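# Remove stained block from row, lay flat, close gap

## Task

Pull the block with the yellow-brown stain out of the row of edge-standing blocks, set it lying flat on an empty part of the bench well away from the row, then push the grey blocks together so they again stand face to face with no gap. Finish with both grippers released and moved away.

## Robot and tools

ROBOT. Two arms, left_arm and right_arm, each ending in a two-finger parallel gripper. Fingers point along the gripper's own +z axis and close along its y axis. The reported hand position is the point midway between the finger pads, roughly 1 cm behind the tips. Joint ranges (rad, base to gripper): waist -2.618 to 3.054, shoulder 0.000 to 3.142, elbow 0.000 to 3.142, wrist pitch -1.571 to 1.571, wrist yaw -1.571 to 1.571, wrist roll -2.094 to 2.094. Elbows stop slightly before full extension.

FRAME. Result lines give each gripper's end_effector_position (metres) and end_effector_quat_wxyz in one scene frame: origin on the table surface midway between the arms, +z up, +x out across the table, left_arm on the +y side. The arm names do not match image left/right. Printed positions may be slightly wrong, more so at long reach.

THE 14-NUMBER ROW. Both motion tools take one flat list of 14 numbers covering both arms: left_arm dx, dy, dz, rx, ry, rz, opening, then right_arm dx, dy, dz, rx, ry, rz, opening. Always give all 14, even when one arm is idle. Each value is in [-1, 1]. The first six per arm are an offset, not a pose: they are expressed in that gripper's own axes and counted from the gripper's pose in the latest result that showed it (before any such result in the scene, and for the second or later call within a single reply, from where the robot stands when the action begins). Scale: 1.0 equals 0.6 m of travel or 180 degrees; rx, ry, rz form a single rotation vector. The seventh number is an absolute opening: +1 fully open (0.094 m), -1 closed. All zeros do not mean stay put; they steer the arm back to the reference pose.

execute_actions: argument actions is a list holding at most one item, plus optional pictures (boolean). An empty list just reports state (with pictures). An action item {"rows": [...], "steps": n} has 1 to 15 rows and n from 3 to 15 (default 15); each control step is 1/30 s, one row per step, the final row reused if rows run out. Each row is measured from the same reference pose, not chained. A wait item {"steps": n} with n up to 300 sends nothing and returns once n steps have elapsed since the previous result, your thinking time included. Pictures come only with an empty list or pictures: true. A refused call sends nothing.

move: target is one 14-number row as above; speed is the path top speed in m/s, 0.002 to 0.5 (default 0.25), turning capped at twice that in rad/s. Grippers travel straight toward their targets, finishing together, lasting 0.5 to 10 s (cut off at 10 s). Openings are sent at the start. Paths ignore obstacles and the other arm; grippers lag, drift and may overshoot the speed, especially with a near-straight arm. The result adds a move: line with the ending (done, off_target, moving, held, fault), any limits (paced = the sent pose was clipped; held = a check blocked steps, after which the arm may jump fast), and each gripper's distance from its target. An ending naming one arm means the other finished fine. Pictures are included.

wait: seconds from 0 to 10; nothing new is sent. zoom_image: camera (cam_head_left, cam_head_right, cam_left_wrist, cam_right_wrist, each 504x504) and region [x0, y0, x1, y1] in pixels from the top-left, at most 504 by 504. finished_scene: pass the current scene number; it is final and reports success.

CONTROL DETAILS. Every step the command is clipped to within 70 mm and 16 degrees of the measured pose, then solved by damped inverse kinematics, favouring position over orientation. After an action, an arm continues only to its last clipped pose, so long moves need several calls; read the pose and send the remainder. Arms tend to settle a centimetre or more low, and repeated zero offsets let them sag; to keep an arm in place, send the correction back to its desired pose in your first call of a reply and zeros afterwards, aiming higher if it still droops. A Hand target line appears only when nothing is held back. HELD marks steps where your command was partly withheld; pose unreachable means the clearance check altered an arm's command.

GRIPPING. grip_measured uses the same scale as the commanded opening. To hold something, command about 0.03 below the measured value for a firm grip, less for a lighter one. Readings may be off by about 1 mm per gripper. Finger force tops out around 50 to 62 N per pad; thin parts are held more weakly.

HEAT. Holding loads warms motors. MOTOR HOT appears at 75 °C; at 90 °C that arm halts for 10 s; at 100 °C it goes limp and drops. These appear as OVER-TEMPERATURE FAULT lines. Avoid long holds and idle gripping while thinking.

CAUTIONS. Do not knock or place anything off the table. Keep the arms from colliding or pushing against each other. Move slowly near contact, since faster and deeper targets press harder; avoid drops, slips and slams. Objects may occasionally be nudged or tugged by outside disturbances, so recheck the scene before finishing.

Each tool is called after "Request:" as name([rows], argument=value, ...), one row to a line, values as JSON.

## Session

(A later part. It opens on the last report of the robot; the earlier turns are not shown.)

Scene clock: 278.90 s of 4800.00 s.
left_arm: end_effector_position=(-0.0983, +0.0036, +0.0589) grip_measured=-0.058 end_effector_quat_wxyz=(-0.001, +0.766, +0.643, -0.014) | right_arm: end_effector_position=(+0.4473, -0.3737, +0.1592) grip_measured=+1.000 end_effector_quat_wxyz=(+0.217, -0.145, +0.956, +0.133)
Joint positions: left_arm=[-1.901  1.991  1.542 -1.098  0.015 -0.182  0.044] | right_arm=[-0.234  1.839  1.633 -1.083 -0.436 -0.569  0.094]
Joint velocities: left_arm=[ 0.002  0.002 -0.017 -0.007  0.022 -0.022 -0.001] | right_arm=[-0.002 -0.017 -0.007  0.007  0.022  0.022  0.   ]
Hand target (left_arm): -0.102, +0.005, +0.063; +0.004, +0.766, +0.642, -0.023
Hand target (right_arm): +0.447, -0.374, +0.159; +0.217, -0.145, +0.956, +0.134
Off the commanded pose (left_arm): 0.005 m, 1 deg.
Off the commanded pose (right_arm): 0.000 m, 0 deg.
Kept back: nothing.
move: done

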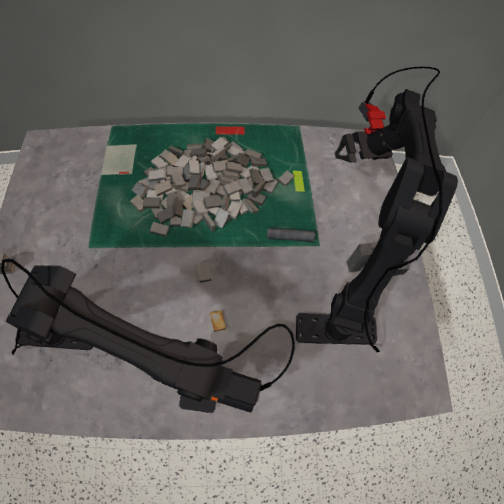

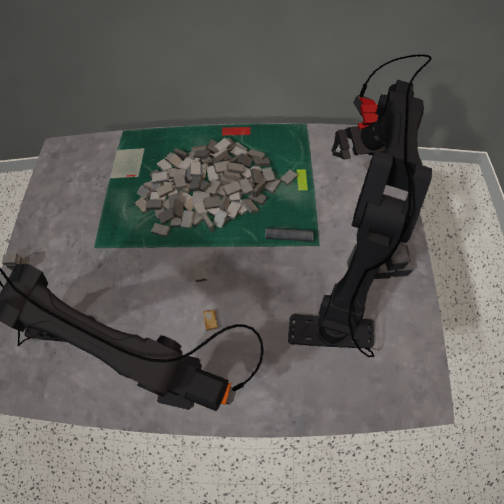

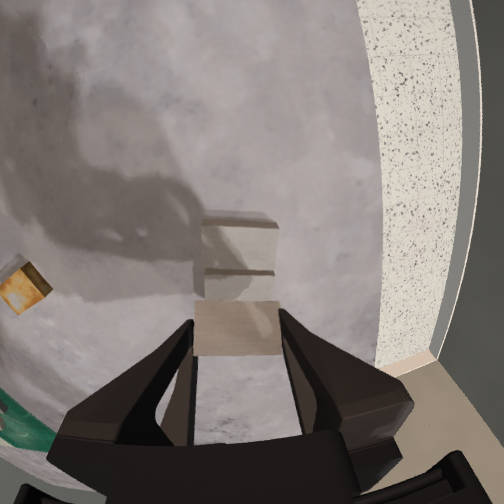

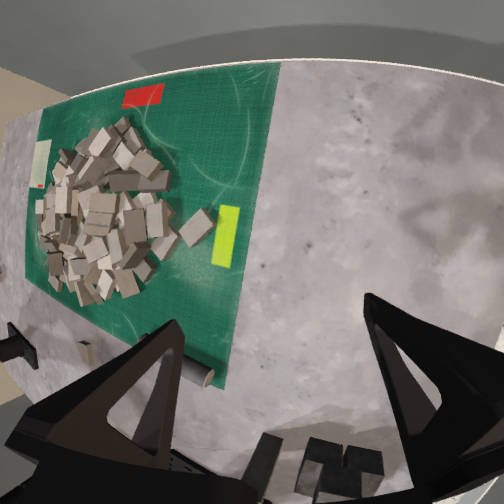

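Request:
move(target=[0.006,0,0.052,0,0,0,-0.15,0,0,0,0,0,0,1], speed=0.05)

Request:
move(target=[0,0,0,0,0,0,0.3,0,0,0,0,0,0,1])

Request:
move(target=[0,0,-0.07,0,0,0,0.3,0,0,0,0,0,0,1], speed=0.1)

Scene clock: 280.23 s of 4800.00 s.
left_arm: end_effector_position=(-0.0982, +0.0039, +0.0390) grip_measured=-0.058 end_effector_quat_wxyz=(+0.004, +0.766, +0.643, -0.022) | right_arm: end_effector_position=(+0.4473, -0.3738, +0.1591) grip_measured=+1.000 end_effector_quat_wxyz=(+0.217, -0.145, +0.956, +0.133)
Joint positions: left_arm=[-1.901  1.991  1.46  -0.996  0.015 -0.182  0.044] | right_arm=[-0.234  1.839  1.633 -1.083 -0.436 -0.569  0.094]
Joint velocities: left_arm=[ 0.007  0.002  0.002  0.007 -0.007 -0.007  0.001] | right_arm=[-0.007 -0.007  0.022 -0.007  0.11  -0.007  0.   ]
Hand target (left_arm): -0.098, +0.007, +0.028; -0.001, +0.766, +0.643, -0.014
Hand target (right_arm): +0.447, -0.374, +0.159; +0.217, -0.145, +0.956, +0.133
Off the commanded pose (left_arm): 0.012 m, 1 deg.
Off the commanded pose (right_arm): 0.000 m, 0 deg.
Kept back: nothing.
move: off_target (left_arm)

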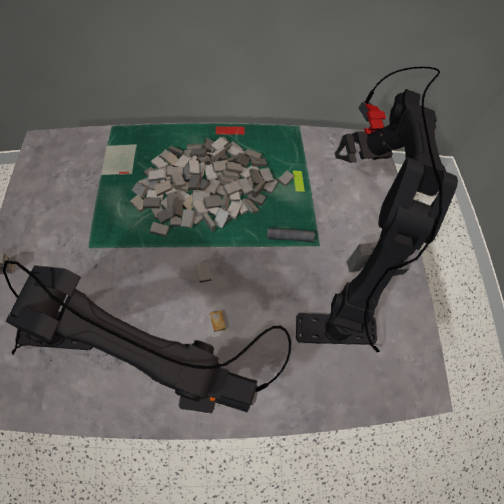

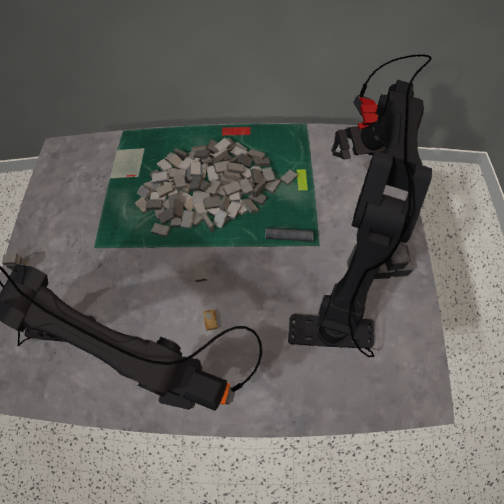

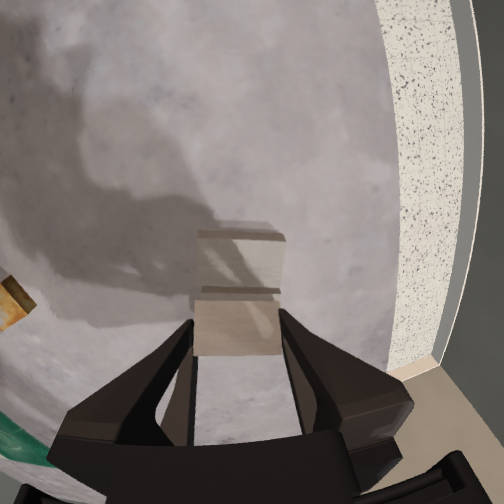

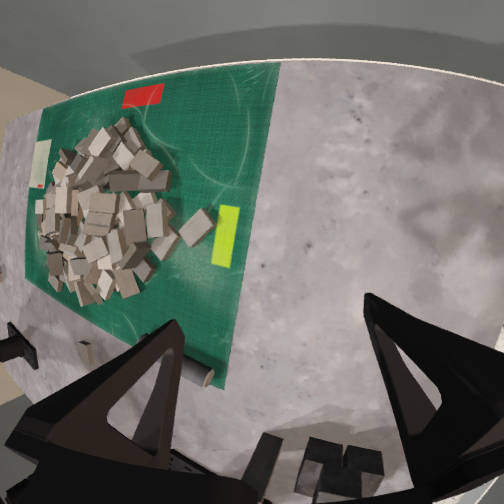

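Scene clock: 280.73 s of 4800.00 s.
left_arm: end_effector_position=(-0.0982, +0.0039, +0.0390) grip_measured=+0.297 end_effector_quat_wxyz=(+0.004, +0.766, +0.643, -0.022) | right_arm: end_effector_position=(+0.4473, -0.3738, +0.1591) grip_measured=+1.000 end_effector_quat_wxyz=(+0.217, -0.145, +0.956, +0.133)
Joint positions: left_arm=[-1.901  1.991  1.46  -0.996  0.015 -0.182  0.061] | right_arm=[-0.234  1.839  1.633 -1.083 -0.436 -0.569  0.094]
Joint velocities: left_arm=[ 0.002  0.012  0.007 -0.007 -0.066  0.007 -0.001] | right_arm=[-0.017  0.012  0.007 -0.022 -0.11  -0.066  0.   ]
Hand target (left_arm): -0.098, +0.004, +0.039; +0.004, +0.766, +0.643, -0.022
Hand target (right_arm): +0.447, -0.374, +0.159; +0.217, -0.145, +0.956, +0.133
Off the commanded pose (left_arm): 0.000 m, 0 deg.
Off the commanded pose (right_arm): 0.000 m, 0 deg.
Kept back: nothing.
move: done

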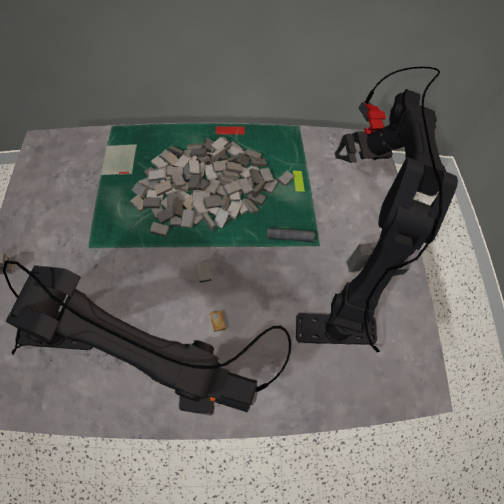

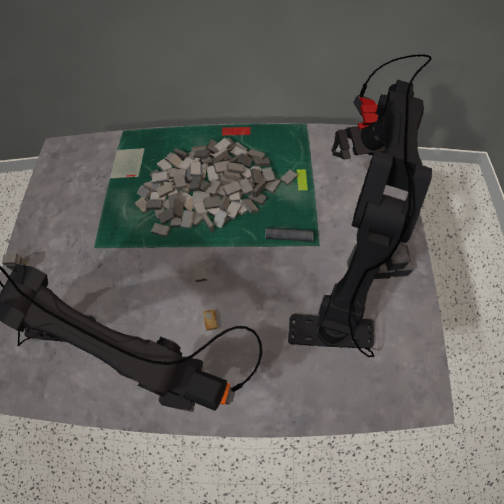

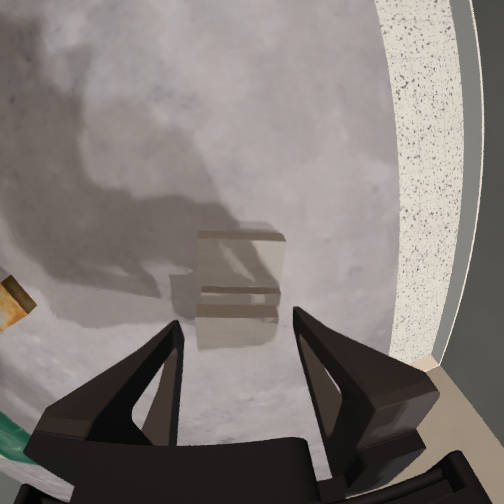

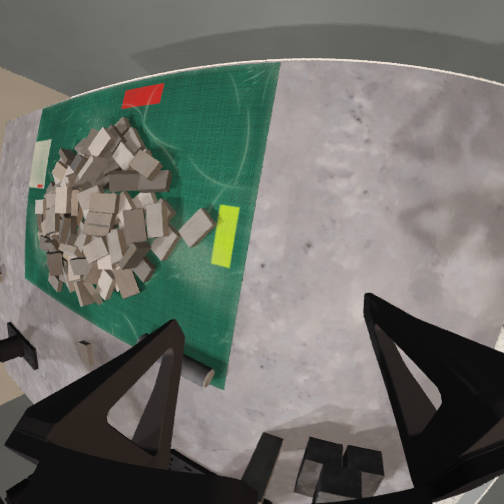

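Scene clock: 281.73 s of 4800.00 s.
left_arm: end_effector_position=(-0.0971, +0.0070, +0.0711) grip_measured=+0.297 end_effector_quat_wxyz=(+0.001, +0.766, +0.643, -0.017) | right_arm: end_effector_position=(+0.4473, -0.3739, +0.1591) grip_measured=+1.000 end_effector_quat_wxyz=(+0.216, -0.145, +0.956, +0.133)
Joint positions: left_arm=[-1.901  1.962  1.55  -1.128  0.015 -0.182  0.061] | right_arm=[-0.234  1.839  1.633 -1.083 -0.435 -0.569  0.094]
Joint velocities: left_arm=[ 0.002 -0.012 -0.017 -0.037 -0.037 -0.007 -0.001] | right_arm=[-0.007 -0.007 -0.007 -0.095  0.022 -0.007  0.   ]
Hand target (left_arm): -0.097, +0.005, +0.081; +0.004, +0.766, +0.643, -0.023
Hand target (right_arm): +0.447, -0.374, +0.159; +0.217, -0.145, +0.956, +0.133
Off the commanded pose (left_arm): 0.010 m, 1 deg.
Off the commanded pose (right_arm): 0.000 m, 0 deg.
Kept back: nothing.
move: done

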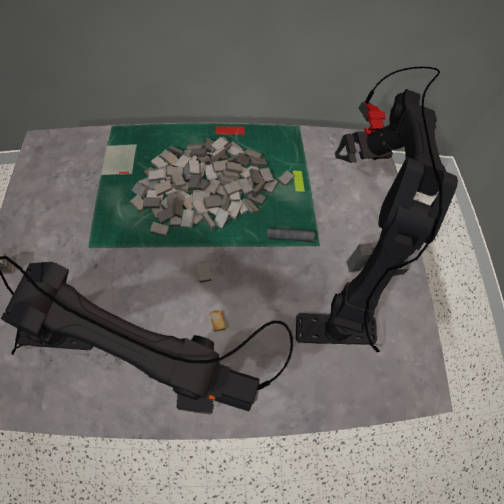

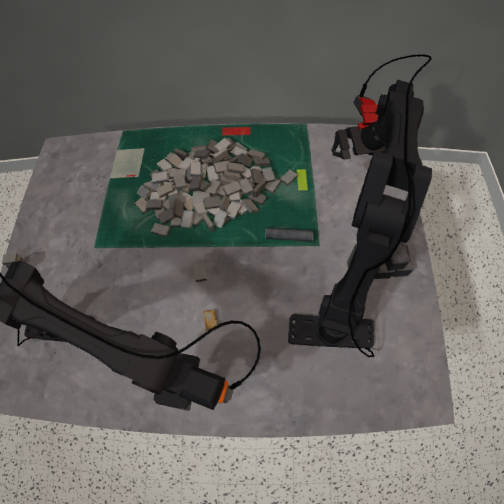

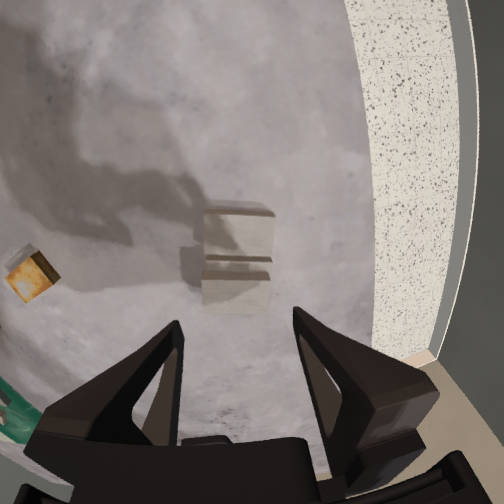

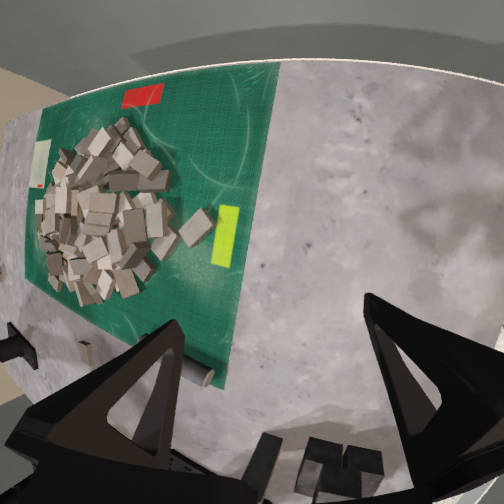

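Request:
move(target=[0.0,0,0.085,0,0,0,0.3,0,0,0,0,0,0,1], speed=0.06)

Request:
move(target=[0,0,0.005,0,0,0,-0.2,0,0,0,0,0,0,1])

Request:
move(target=[0,0,-0.11,0,0,0,-0.2,0,0,0,0,0,0,1], speed=0.1)

Scene clock: 283.30 s of 4800.00 s.
left_arm: end_effector_position=(-0.0987, +0.0025, +0.0300) grip_measured=+0.297 end_effector_quat_wxyz=(+0.005, +0.766, +0.642, -0.024) | right_arm: end_effector_position=(+0.4473, -0.3739, +0.1591) grip_measured=+1.000 end_effector_quat_wxyz=(+0.216, -0.145, +0.956, +0.133)
Joint positions: left_arm=[-1.901  2.003  1.439 -0.959  0.015 -0.182  0.061] | right_arm=[-0.234  1.839  1.633 -1.083 -0.435 -0.569  0.094]
Joint velocities: left_arm=[ 0.002 -0.012 -0.007  0.007  0.051  0.007 -0.001] | right_arm=[-0.002 -0.007 -0.012 -0.037  0.081  0.037  0.   ]
Hand target (left_arm): -0.098, +0.006, +0.020; +0.001, +0.766, +0.643, -0.017
Hand target (right_arm): +0.447, -0.374, +0.159; +0.216, -0.145, +0.956, +0.133
Off the commanded pose (left_arm): 0.010 m, 1 deg.
Off the commanded pose (right_arm): 0.000 m, 0 deg.
Kept back: nothing.
move: done

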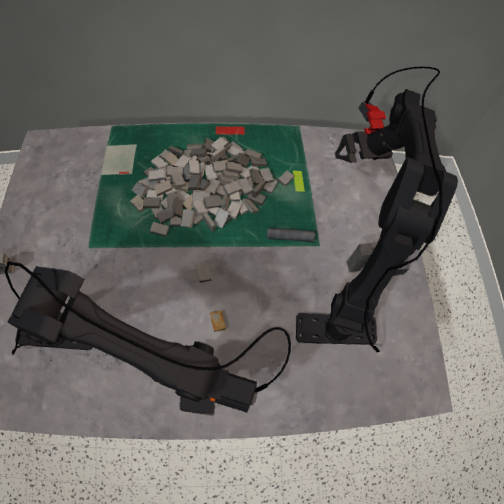

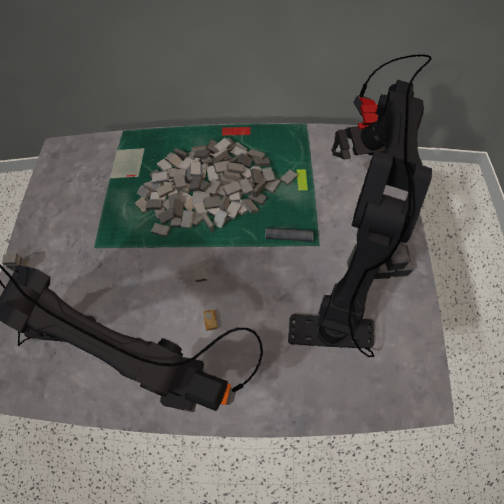

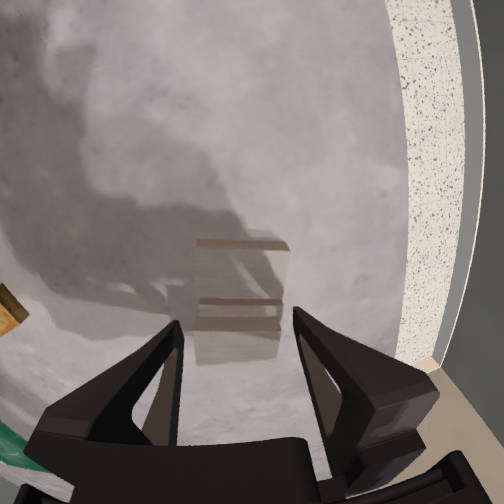

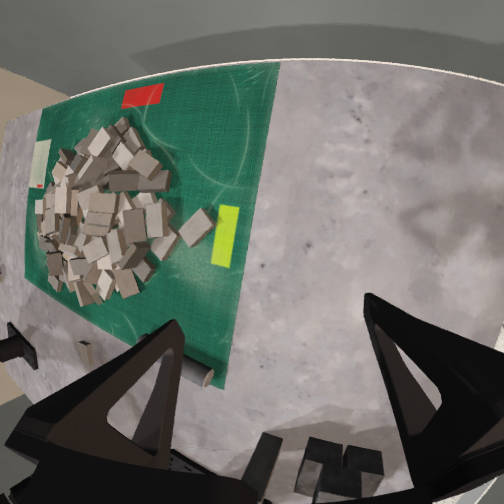

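Scene clock: 284.00 s of 4800.00 s.
left_arm: end_effector_position=(-0.0987, +0.0025, +0.0300) grip_measured=-0.068 end_effector_quat_wxyz=(+0.006, +0.766, +0.642, -0.024) | right_arm: end_effector_position=(+0.4473, -0.3740, +0.1590) grip_measured=+1.000 end_effector_quat_wxyz=(+0.216, -0.145, +0.956, +0.133)
Joint positions: left_arm=[-1.901  2.003  1.439 -0.959  0.014 -0.182  0.044] | right_arm=[-0.234  1.839  1.633 -1.083 -0.434 -0.569  0.094]
Joint velocities: left_arm=[-0.012  0.007 -0.002  0.037  0.007  0.037  0.   ] | right_arm=[-0.002 -0.017  0.002 -0.037  0.081  0.066  0.   ]
Hand target (left_arm): -0.099, +0.002, +0.027; +0.005, +0.766, +0.642, -0.024
Hand target (right_arm): +0.447, -0.374, +0.159; +0.216, -0.145, +0.956, +0.133
Off the commanded pose (left_arm): 0.003 m, 0 deg.
Off the commanded pose (right_arm): 0.000 m, 0 deg.
Kept back: nothing.
move: done

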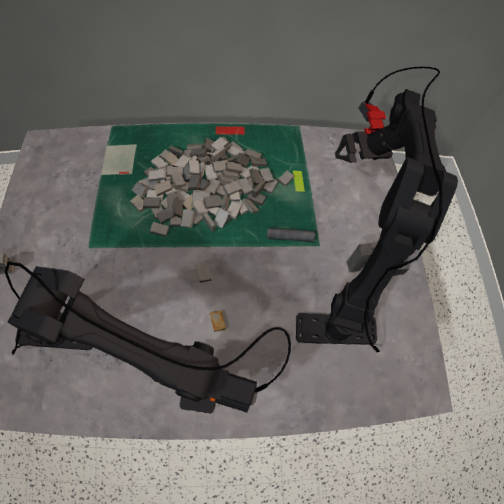

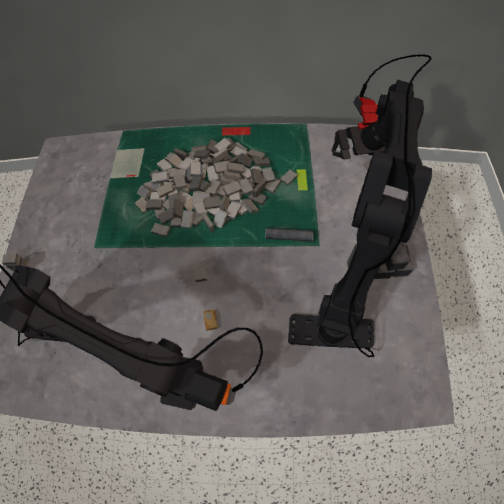

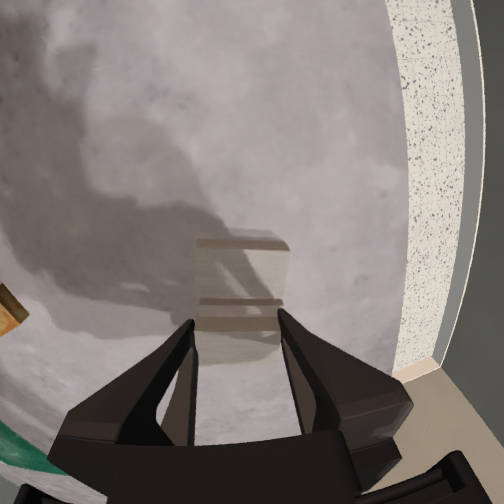

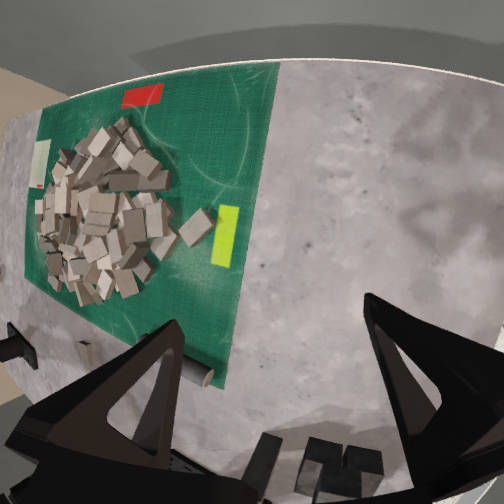

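Scene clock: 285.23 s of 4800.00 s.
left_arm: end_effector_position=(-0.0968, +0.0075, +0.0834) grip_measured=-0.068 end_effector_quat_wxyz=(+0.000, +0.766, +0.643, -0.015) | right_arm: end_effector_position=(+0.4473, -0.3741, +0.1590) grip_measured=+1.000 end_effector_quat_wxyz=(+0.216, -0.145, +0.956, +0.132)
Joint positions: left_arm=[-1.901  1.956  1.591 -1.179  0.014 -0.182  0.044] | right_arm=[-0.234  1.839  1.633 -1.083 -0.434 -0.569  0.094]
Joint velocities: left_arm=[ 0.002 -0.002  0.012  0.037 -0.022 -0.066 -0.001] | right_arm=[ 0.002  0.002  0.017  0.007 -0.022  0.007  0.   ]
Hand target (left_arm): -0.097, +0.005, +0.096; +0.006, +0.766, +0.642, -0.025
Hand target (right_arm): +0.447, -0.374, +0.159; +0.216, -0.145, +0.956, +0.132
Off the commanded pose (left_arm): 0.013 m, 1 deg.
Off the commanded pose (right_arm): 0.000 m, 0 deg.
Kept back: nothing.
move: off_target (left_arm)

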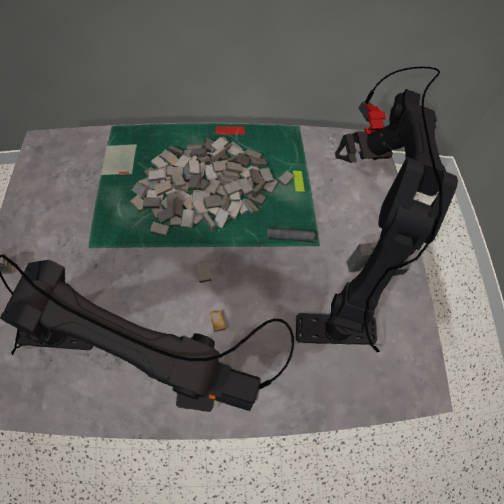

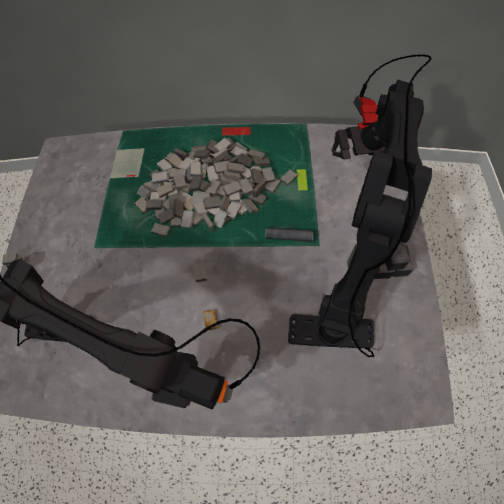

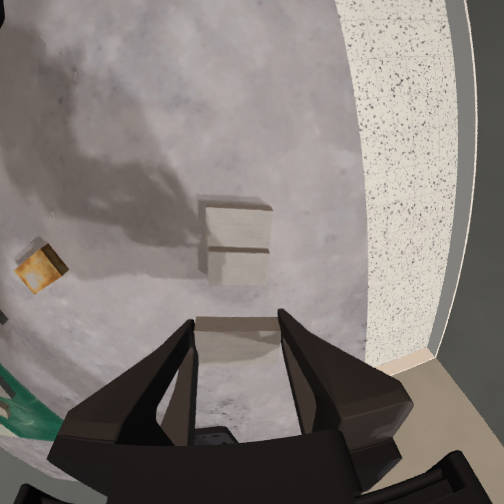

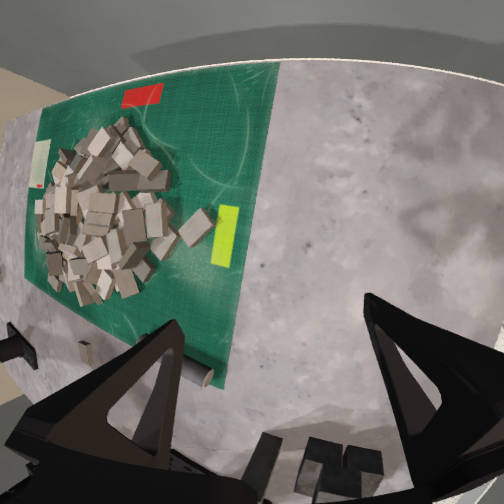

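Request:
move(target=[-0.073,0.129,-0.035,0,0,0.01,-0.2,0,0,0,0,0,0,1])

Request:
move(target=[0,0,0,0,-0.49,0,-0.2,0,0,0,0,0,0,1])

Request:
move(target=[0.085,0,0,0,0,0,-0.2,0,0,0,0,0,0,1], speed=0.07)

Scene clock: 286.73 s of 4800.00 s.
left_arm: end_effector_position=(-0.0236, -0.0477, +0.1032) grip_measured=-0.068 end_effector_quat_wxyz=(+0.007, +0.770, +0.638, -0.017) | right_arm: end_effector_position=(+0.4473, -0.3741, +0.1590) grip_measured=+1.000 end_effector_quat_wxyz=(+0.216, -0.145, +0.956, +0.132)
Joint positions: left_arm=[-1.687  2.089  1.863 -1.31   0.013  0.045  0.044] | right_arm=[-0.234  1.839  1.633 -1.083 -0.434 -0.569  0.094]
Joint velocities: left_arm=[-0.022 -0.022  0.007 -0.066 -0.022  0.007 -0.001] | right_arm=[ 0.002  0.007  0.002 -0.037 -0.007 -0.007  0.   ]
Hand target (left_arm): -0.027, -0.048, +0.105; +0.003, +0.776, +0.631, -0.015
Hand target (right_arm): +0.447, -0.374, +0.159; +0.216, -0.145, +0.956, +0.132
Off the commanded pose (left_arm): 0.004 m, 1 deg.
Off the commanded pose (right_arm): 0.000 m, 0 deg.
Kept back: nothing.
move: done

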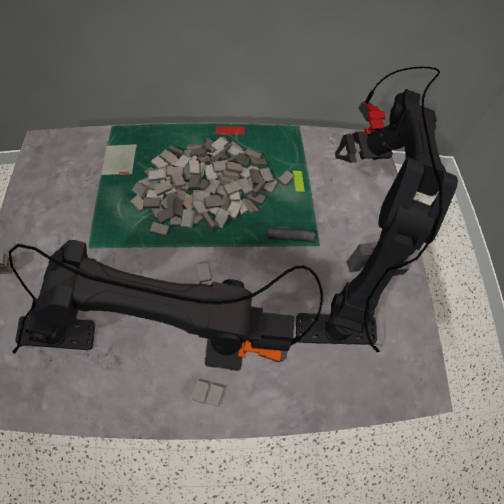

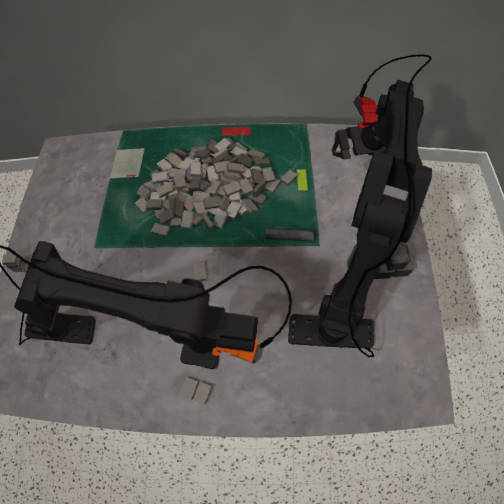

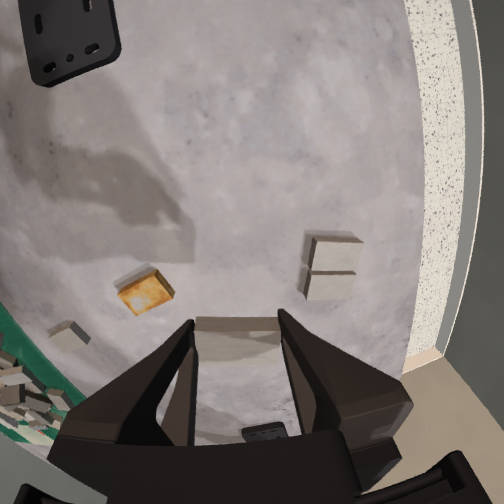

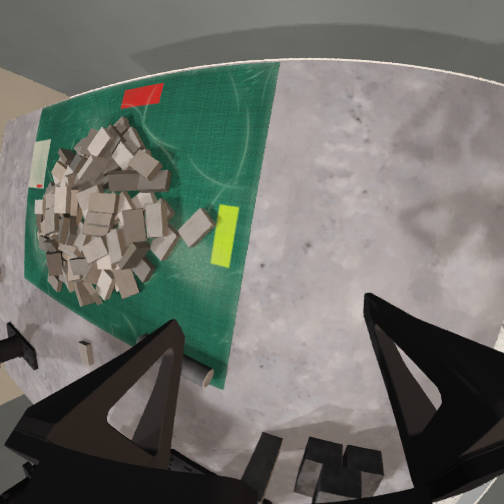

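Scene clock: 290.53 s of 4800.00 s.
left_arm: end_effector_position=(-0.0276, -0.0493, +0.1058) grip_measured=-0.068 end_effector_quat_wxyz=(+0.441, +0.564, +0.456, -0.529) | right_arm: end_effector_position=(+0.4472, -0.3741, +0.1590) grip_measured=+1.000 end_effector_quat_wxyz=(+0.216, -0.145, +0.956, +0.132)
Joint positions: left_arm=[-1.671  1.931  0.33   1.547  0.071  0.019  0.044] | right_arm=[-0.234  1.839  1.633 -1.083 -0.434 -0.569  0.094]
Joint velocities: left_arm=[ 0.007  0.007  0.002 -0.037  0.022 -0.037 -0.001] | right_arm=[ 0.002  0.022 -0.012 -0.022 -0.051 -0.007  0.   ]
Hand target (left_arm): -0.024, -0.047, +0.104; +0.440, +0.560, +0.460, -0.531
Hand target (right_arm): +0.447, -0.374, +0.159; +0.216, -0.145, +0.956, +0.132
Off the commanded pose (left_arm): 0.005 m, 4 deg.
Off the commanded pose (right_arm): 0.000 m, 0 deg.
joint sent to its limit (left arm) — the command would take joint 4 (wrist pitch) past its upper limit, so that joint was sent only as far as its limit.
Kept back: nothing.
move: off_target (left_arm)

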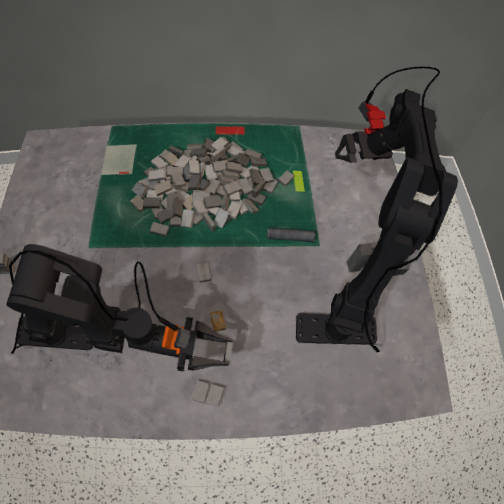

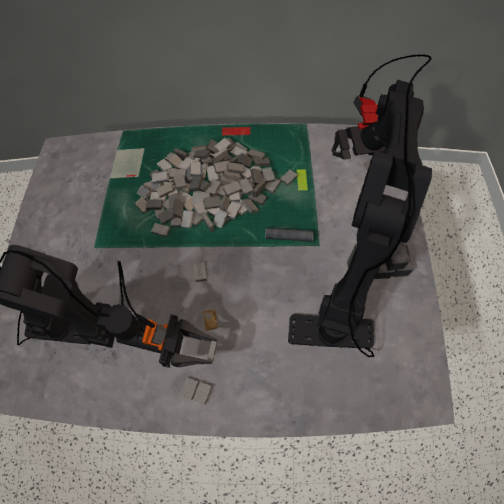

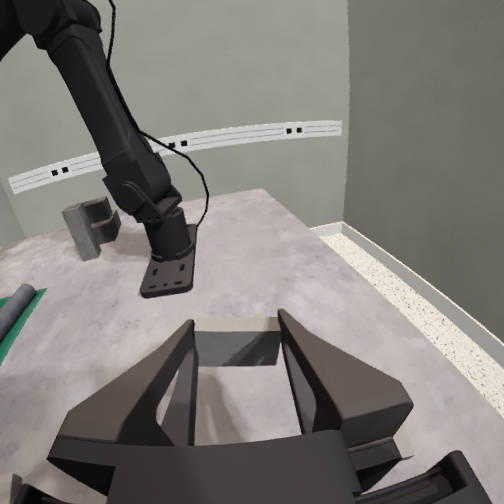

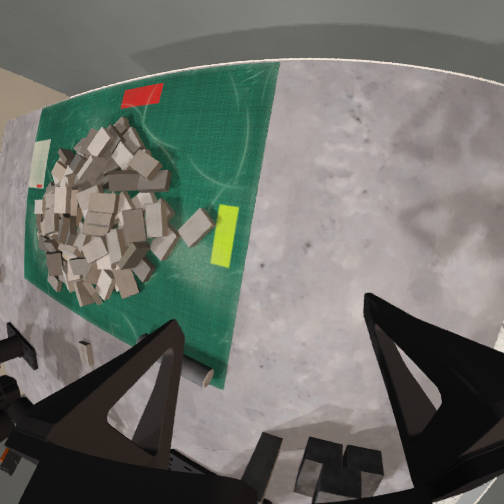

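Scene clock: 291.57 s of 4800.00 s.
left_arm: end_effector_position=(-0.0270, -0.0443, +0.0541) grip_measured=-0.068 end_effector_quat_wxyz=(+0.407, +0.596, +0.485, -0.494) | right_arm: end_effector_position=(+0.4472, -0.3742, +0.1590) grip_measured=+1.000 end_effector_quat_wxyz=(+0.216, -0.145, +0.956, +0.132)
Joint positions: left_arm=[-1.671  2.067  0.33   1.554  0.071  0.019  0.044] | right_arm=[-0.234  1.839  1.633 -1.083 -0.433 -0.569  0.094]
Joint velocities: left_arm=[-0.002 -0.017  0.007 -0.037 -0.037 -0.037 -0.001] | right_arm=[-0.002  0.007  0.012  0.007  0.037 -0.037  0.   ]
Hand target (left_arm): -0.027, -0.047, +0.055; +0.412, +0.595, +0.480, -0.496
Hand target (right_arm): +0.447, -0.374, +0.159; +0.216, -0.145, +0.956, +0.132
Off the commanded pose (left_arm): 0.003 m, 7 deg.
Off the commanded pose (right_arm): 0.000 m, 0 deg.
joint sent to its limit (left arm) — the command would take joint 4 (wrist pitch) past its upper limit, so that joint was sent only as far as its limit.
Kept back: nothing.
move: off_target (left_arm)

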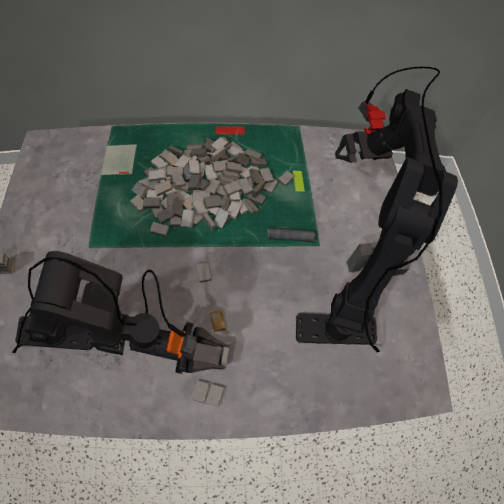

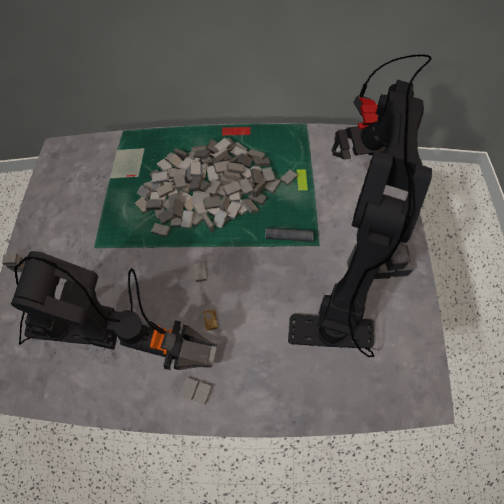

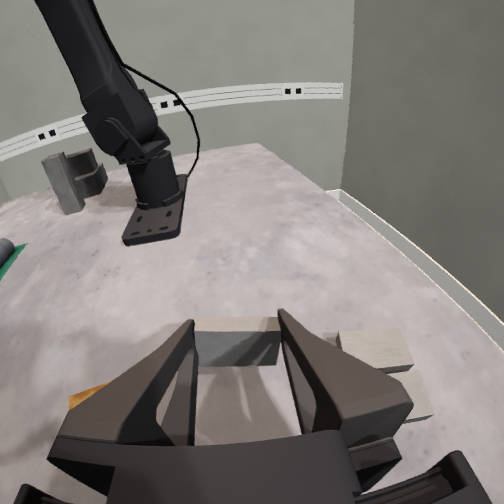

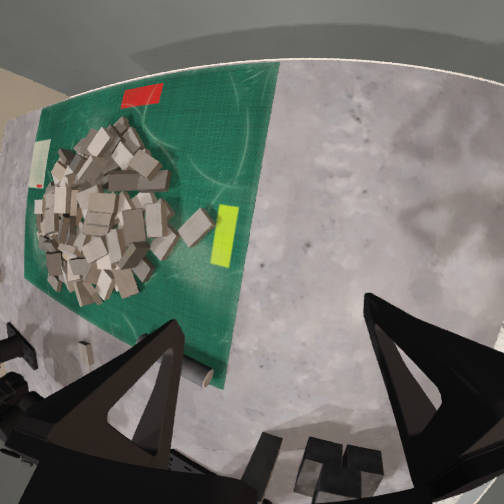

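Request:
move(target=[0.045,0,0.01,0,0,0,-0.2,0,0,0,0,0,0,1], speed=0.05)

Scene clock: 292.60 s of 4800.00 s.
left_arm: end_effector_position=(-0.0267, -0.0423, +0.0379) grip_measured=-0.068 end_effector_quat_wxyz=(+0.399, +0.603, +0.492, -0.485) | right_arm: end_effector_position=(+0.4472, -0.3742, +0.1589) grip_measured=+1.000 end_effector_quat_wxyz=(+0.216, -0.145, +0.957, +0.132)
Joint positions: left_arm=[-1.671  2.126  0.334  1.578  0.071  0.019  0.044] | right_arm=[-0.234  1.839  1.633 -1.083 -0.433 -0.569  0.094]
Joint velocities: left_arm=[-0.007 -0.012  0.002  0.007  0.007  0.022 -0.   ] | right_arm=[ 0.007 -0.022 -0.017 -0.022 -0.022  0.051  0.   ]
Hand target (left_arm): -0.027, -0.045, +0.027; +0.393, +0.609, +0.496, -0.478
Hand target (right_arm): +0.447, -0.374, +0.159; +0.216, -0.145, +0.956, +0.132
Off the commanded pose (left_arm): 0.012 m, 2 deg.
Off the commanded pose (right_arm): 0.000 m, 0 deg.
joint sent to its limit (left arm) — the command would take joint 4 (wrist pitch) past its upper limit, so that joint was sent only as far as its limit.
Kept back: nothing.
move: off_target (left_arm)

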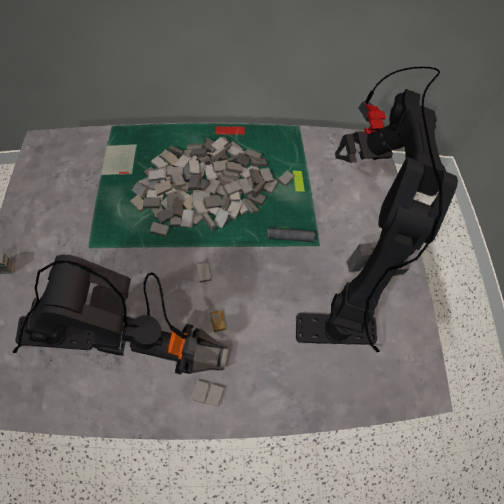

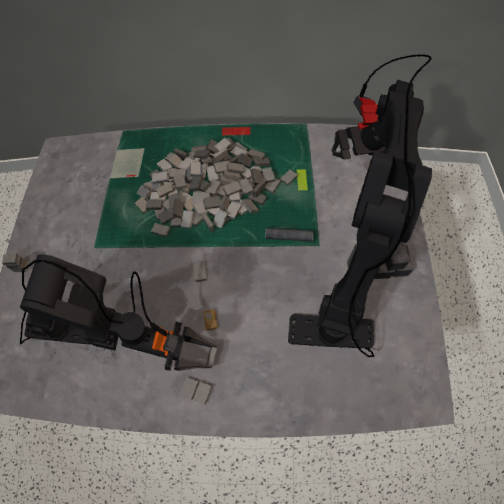

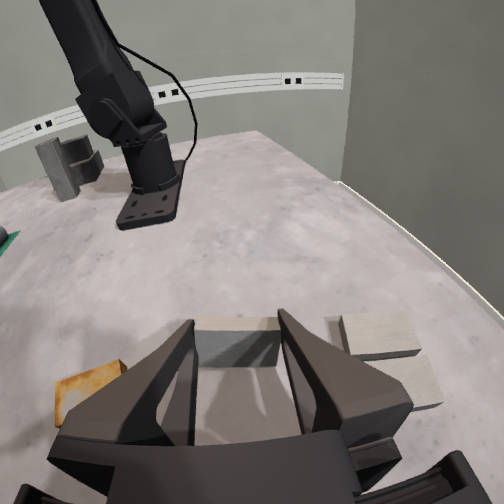

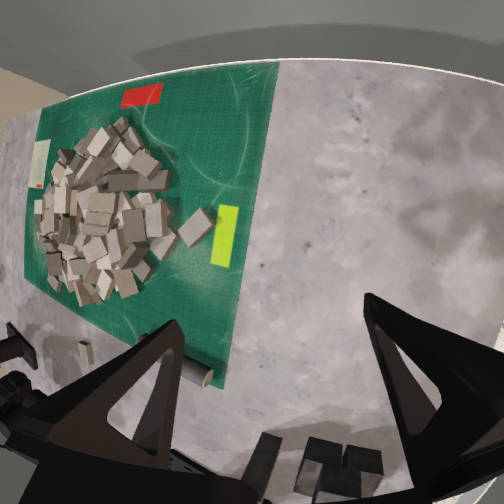

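Request:
move(target=[0.03,0,0.006,0,0,0,-0.2,0,0,0,0,0,0,1], speed=0.04)

Scene clock: 293.53 s of 4800.00 s.
left_arm: end_effector_position=(-0.0267, -0.0422, +0.0373) grip_measured=-0.068 end_effector_quat_wxyz=(+0.398, +0.604, +0.493, -0.484) | right_arm: end_effector_position=(+0.4472, -0.3743, +0.1589) grip_measured=+1.000 end_effector_quat_wxyz=(+0.216, -0.145, +0.957, +0.132)
Joint positions: left_arm=[-1.671  2.128  0.334  1.578  0.071  0.019  0.044] | right_arm=[-0.234  1.839  1.633 -1.083 -0.432 -0.569  0.094]
Joint velocities: left_arm=[ 0.002 -0.017  0.012  0.066 -0.022  0.051 -0.001] | right_arm=[-0.007  0.002 -0.002 -0.007  0.007  0.007  0.   ]
Hand target (left_arm): -0.027, -0.041, +0.020; +0.387, +0.614, +0.501, -0.472
Hand target (right_arm): +0.447, -0.374, +0.159; +0.216, -0.145, +0.957, +0.132
Off the commanded pose (left_arm): 0.018 m, 0 deg.
Off the commanded pose (right_arm): 0.000 m, 0 deg.
joint sent to its limit (left arm) — the command would take joint 4 (wrist pitch) past its upper limit, so that joint was sent only as far as its limit.
Kept back: nothing.
move: off_target (left_arm)

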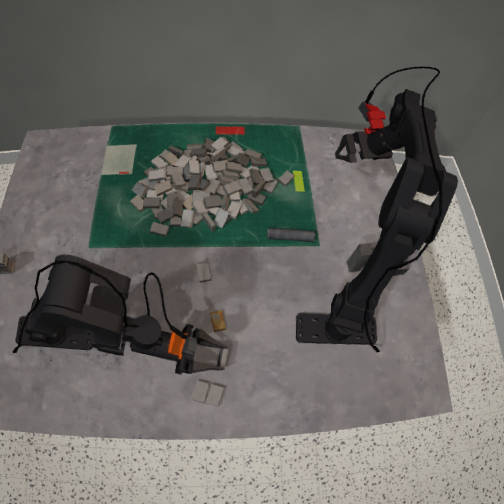

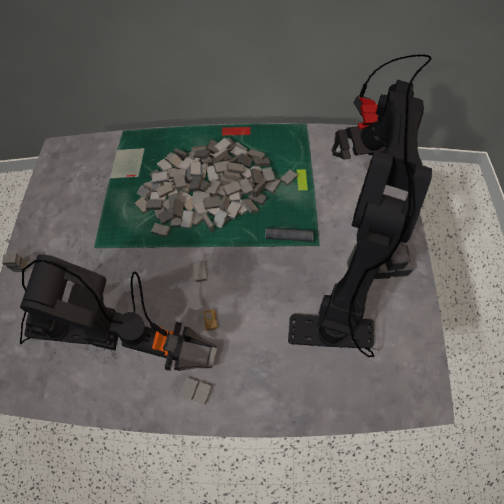

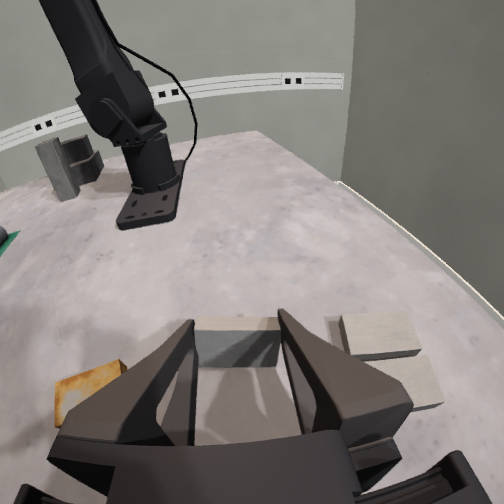

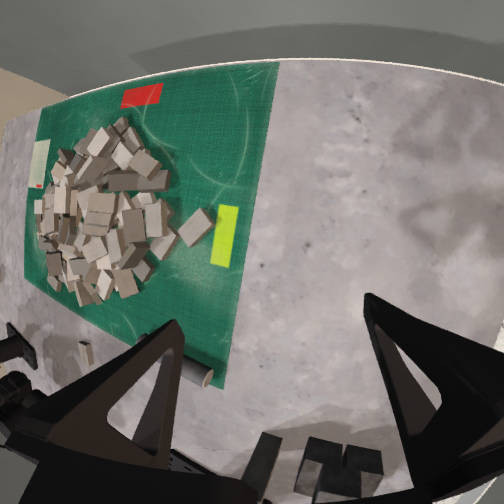

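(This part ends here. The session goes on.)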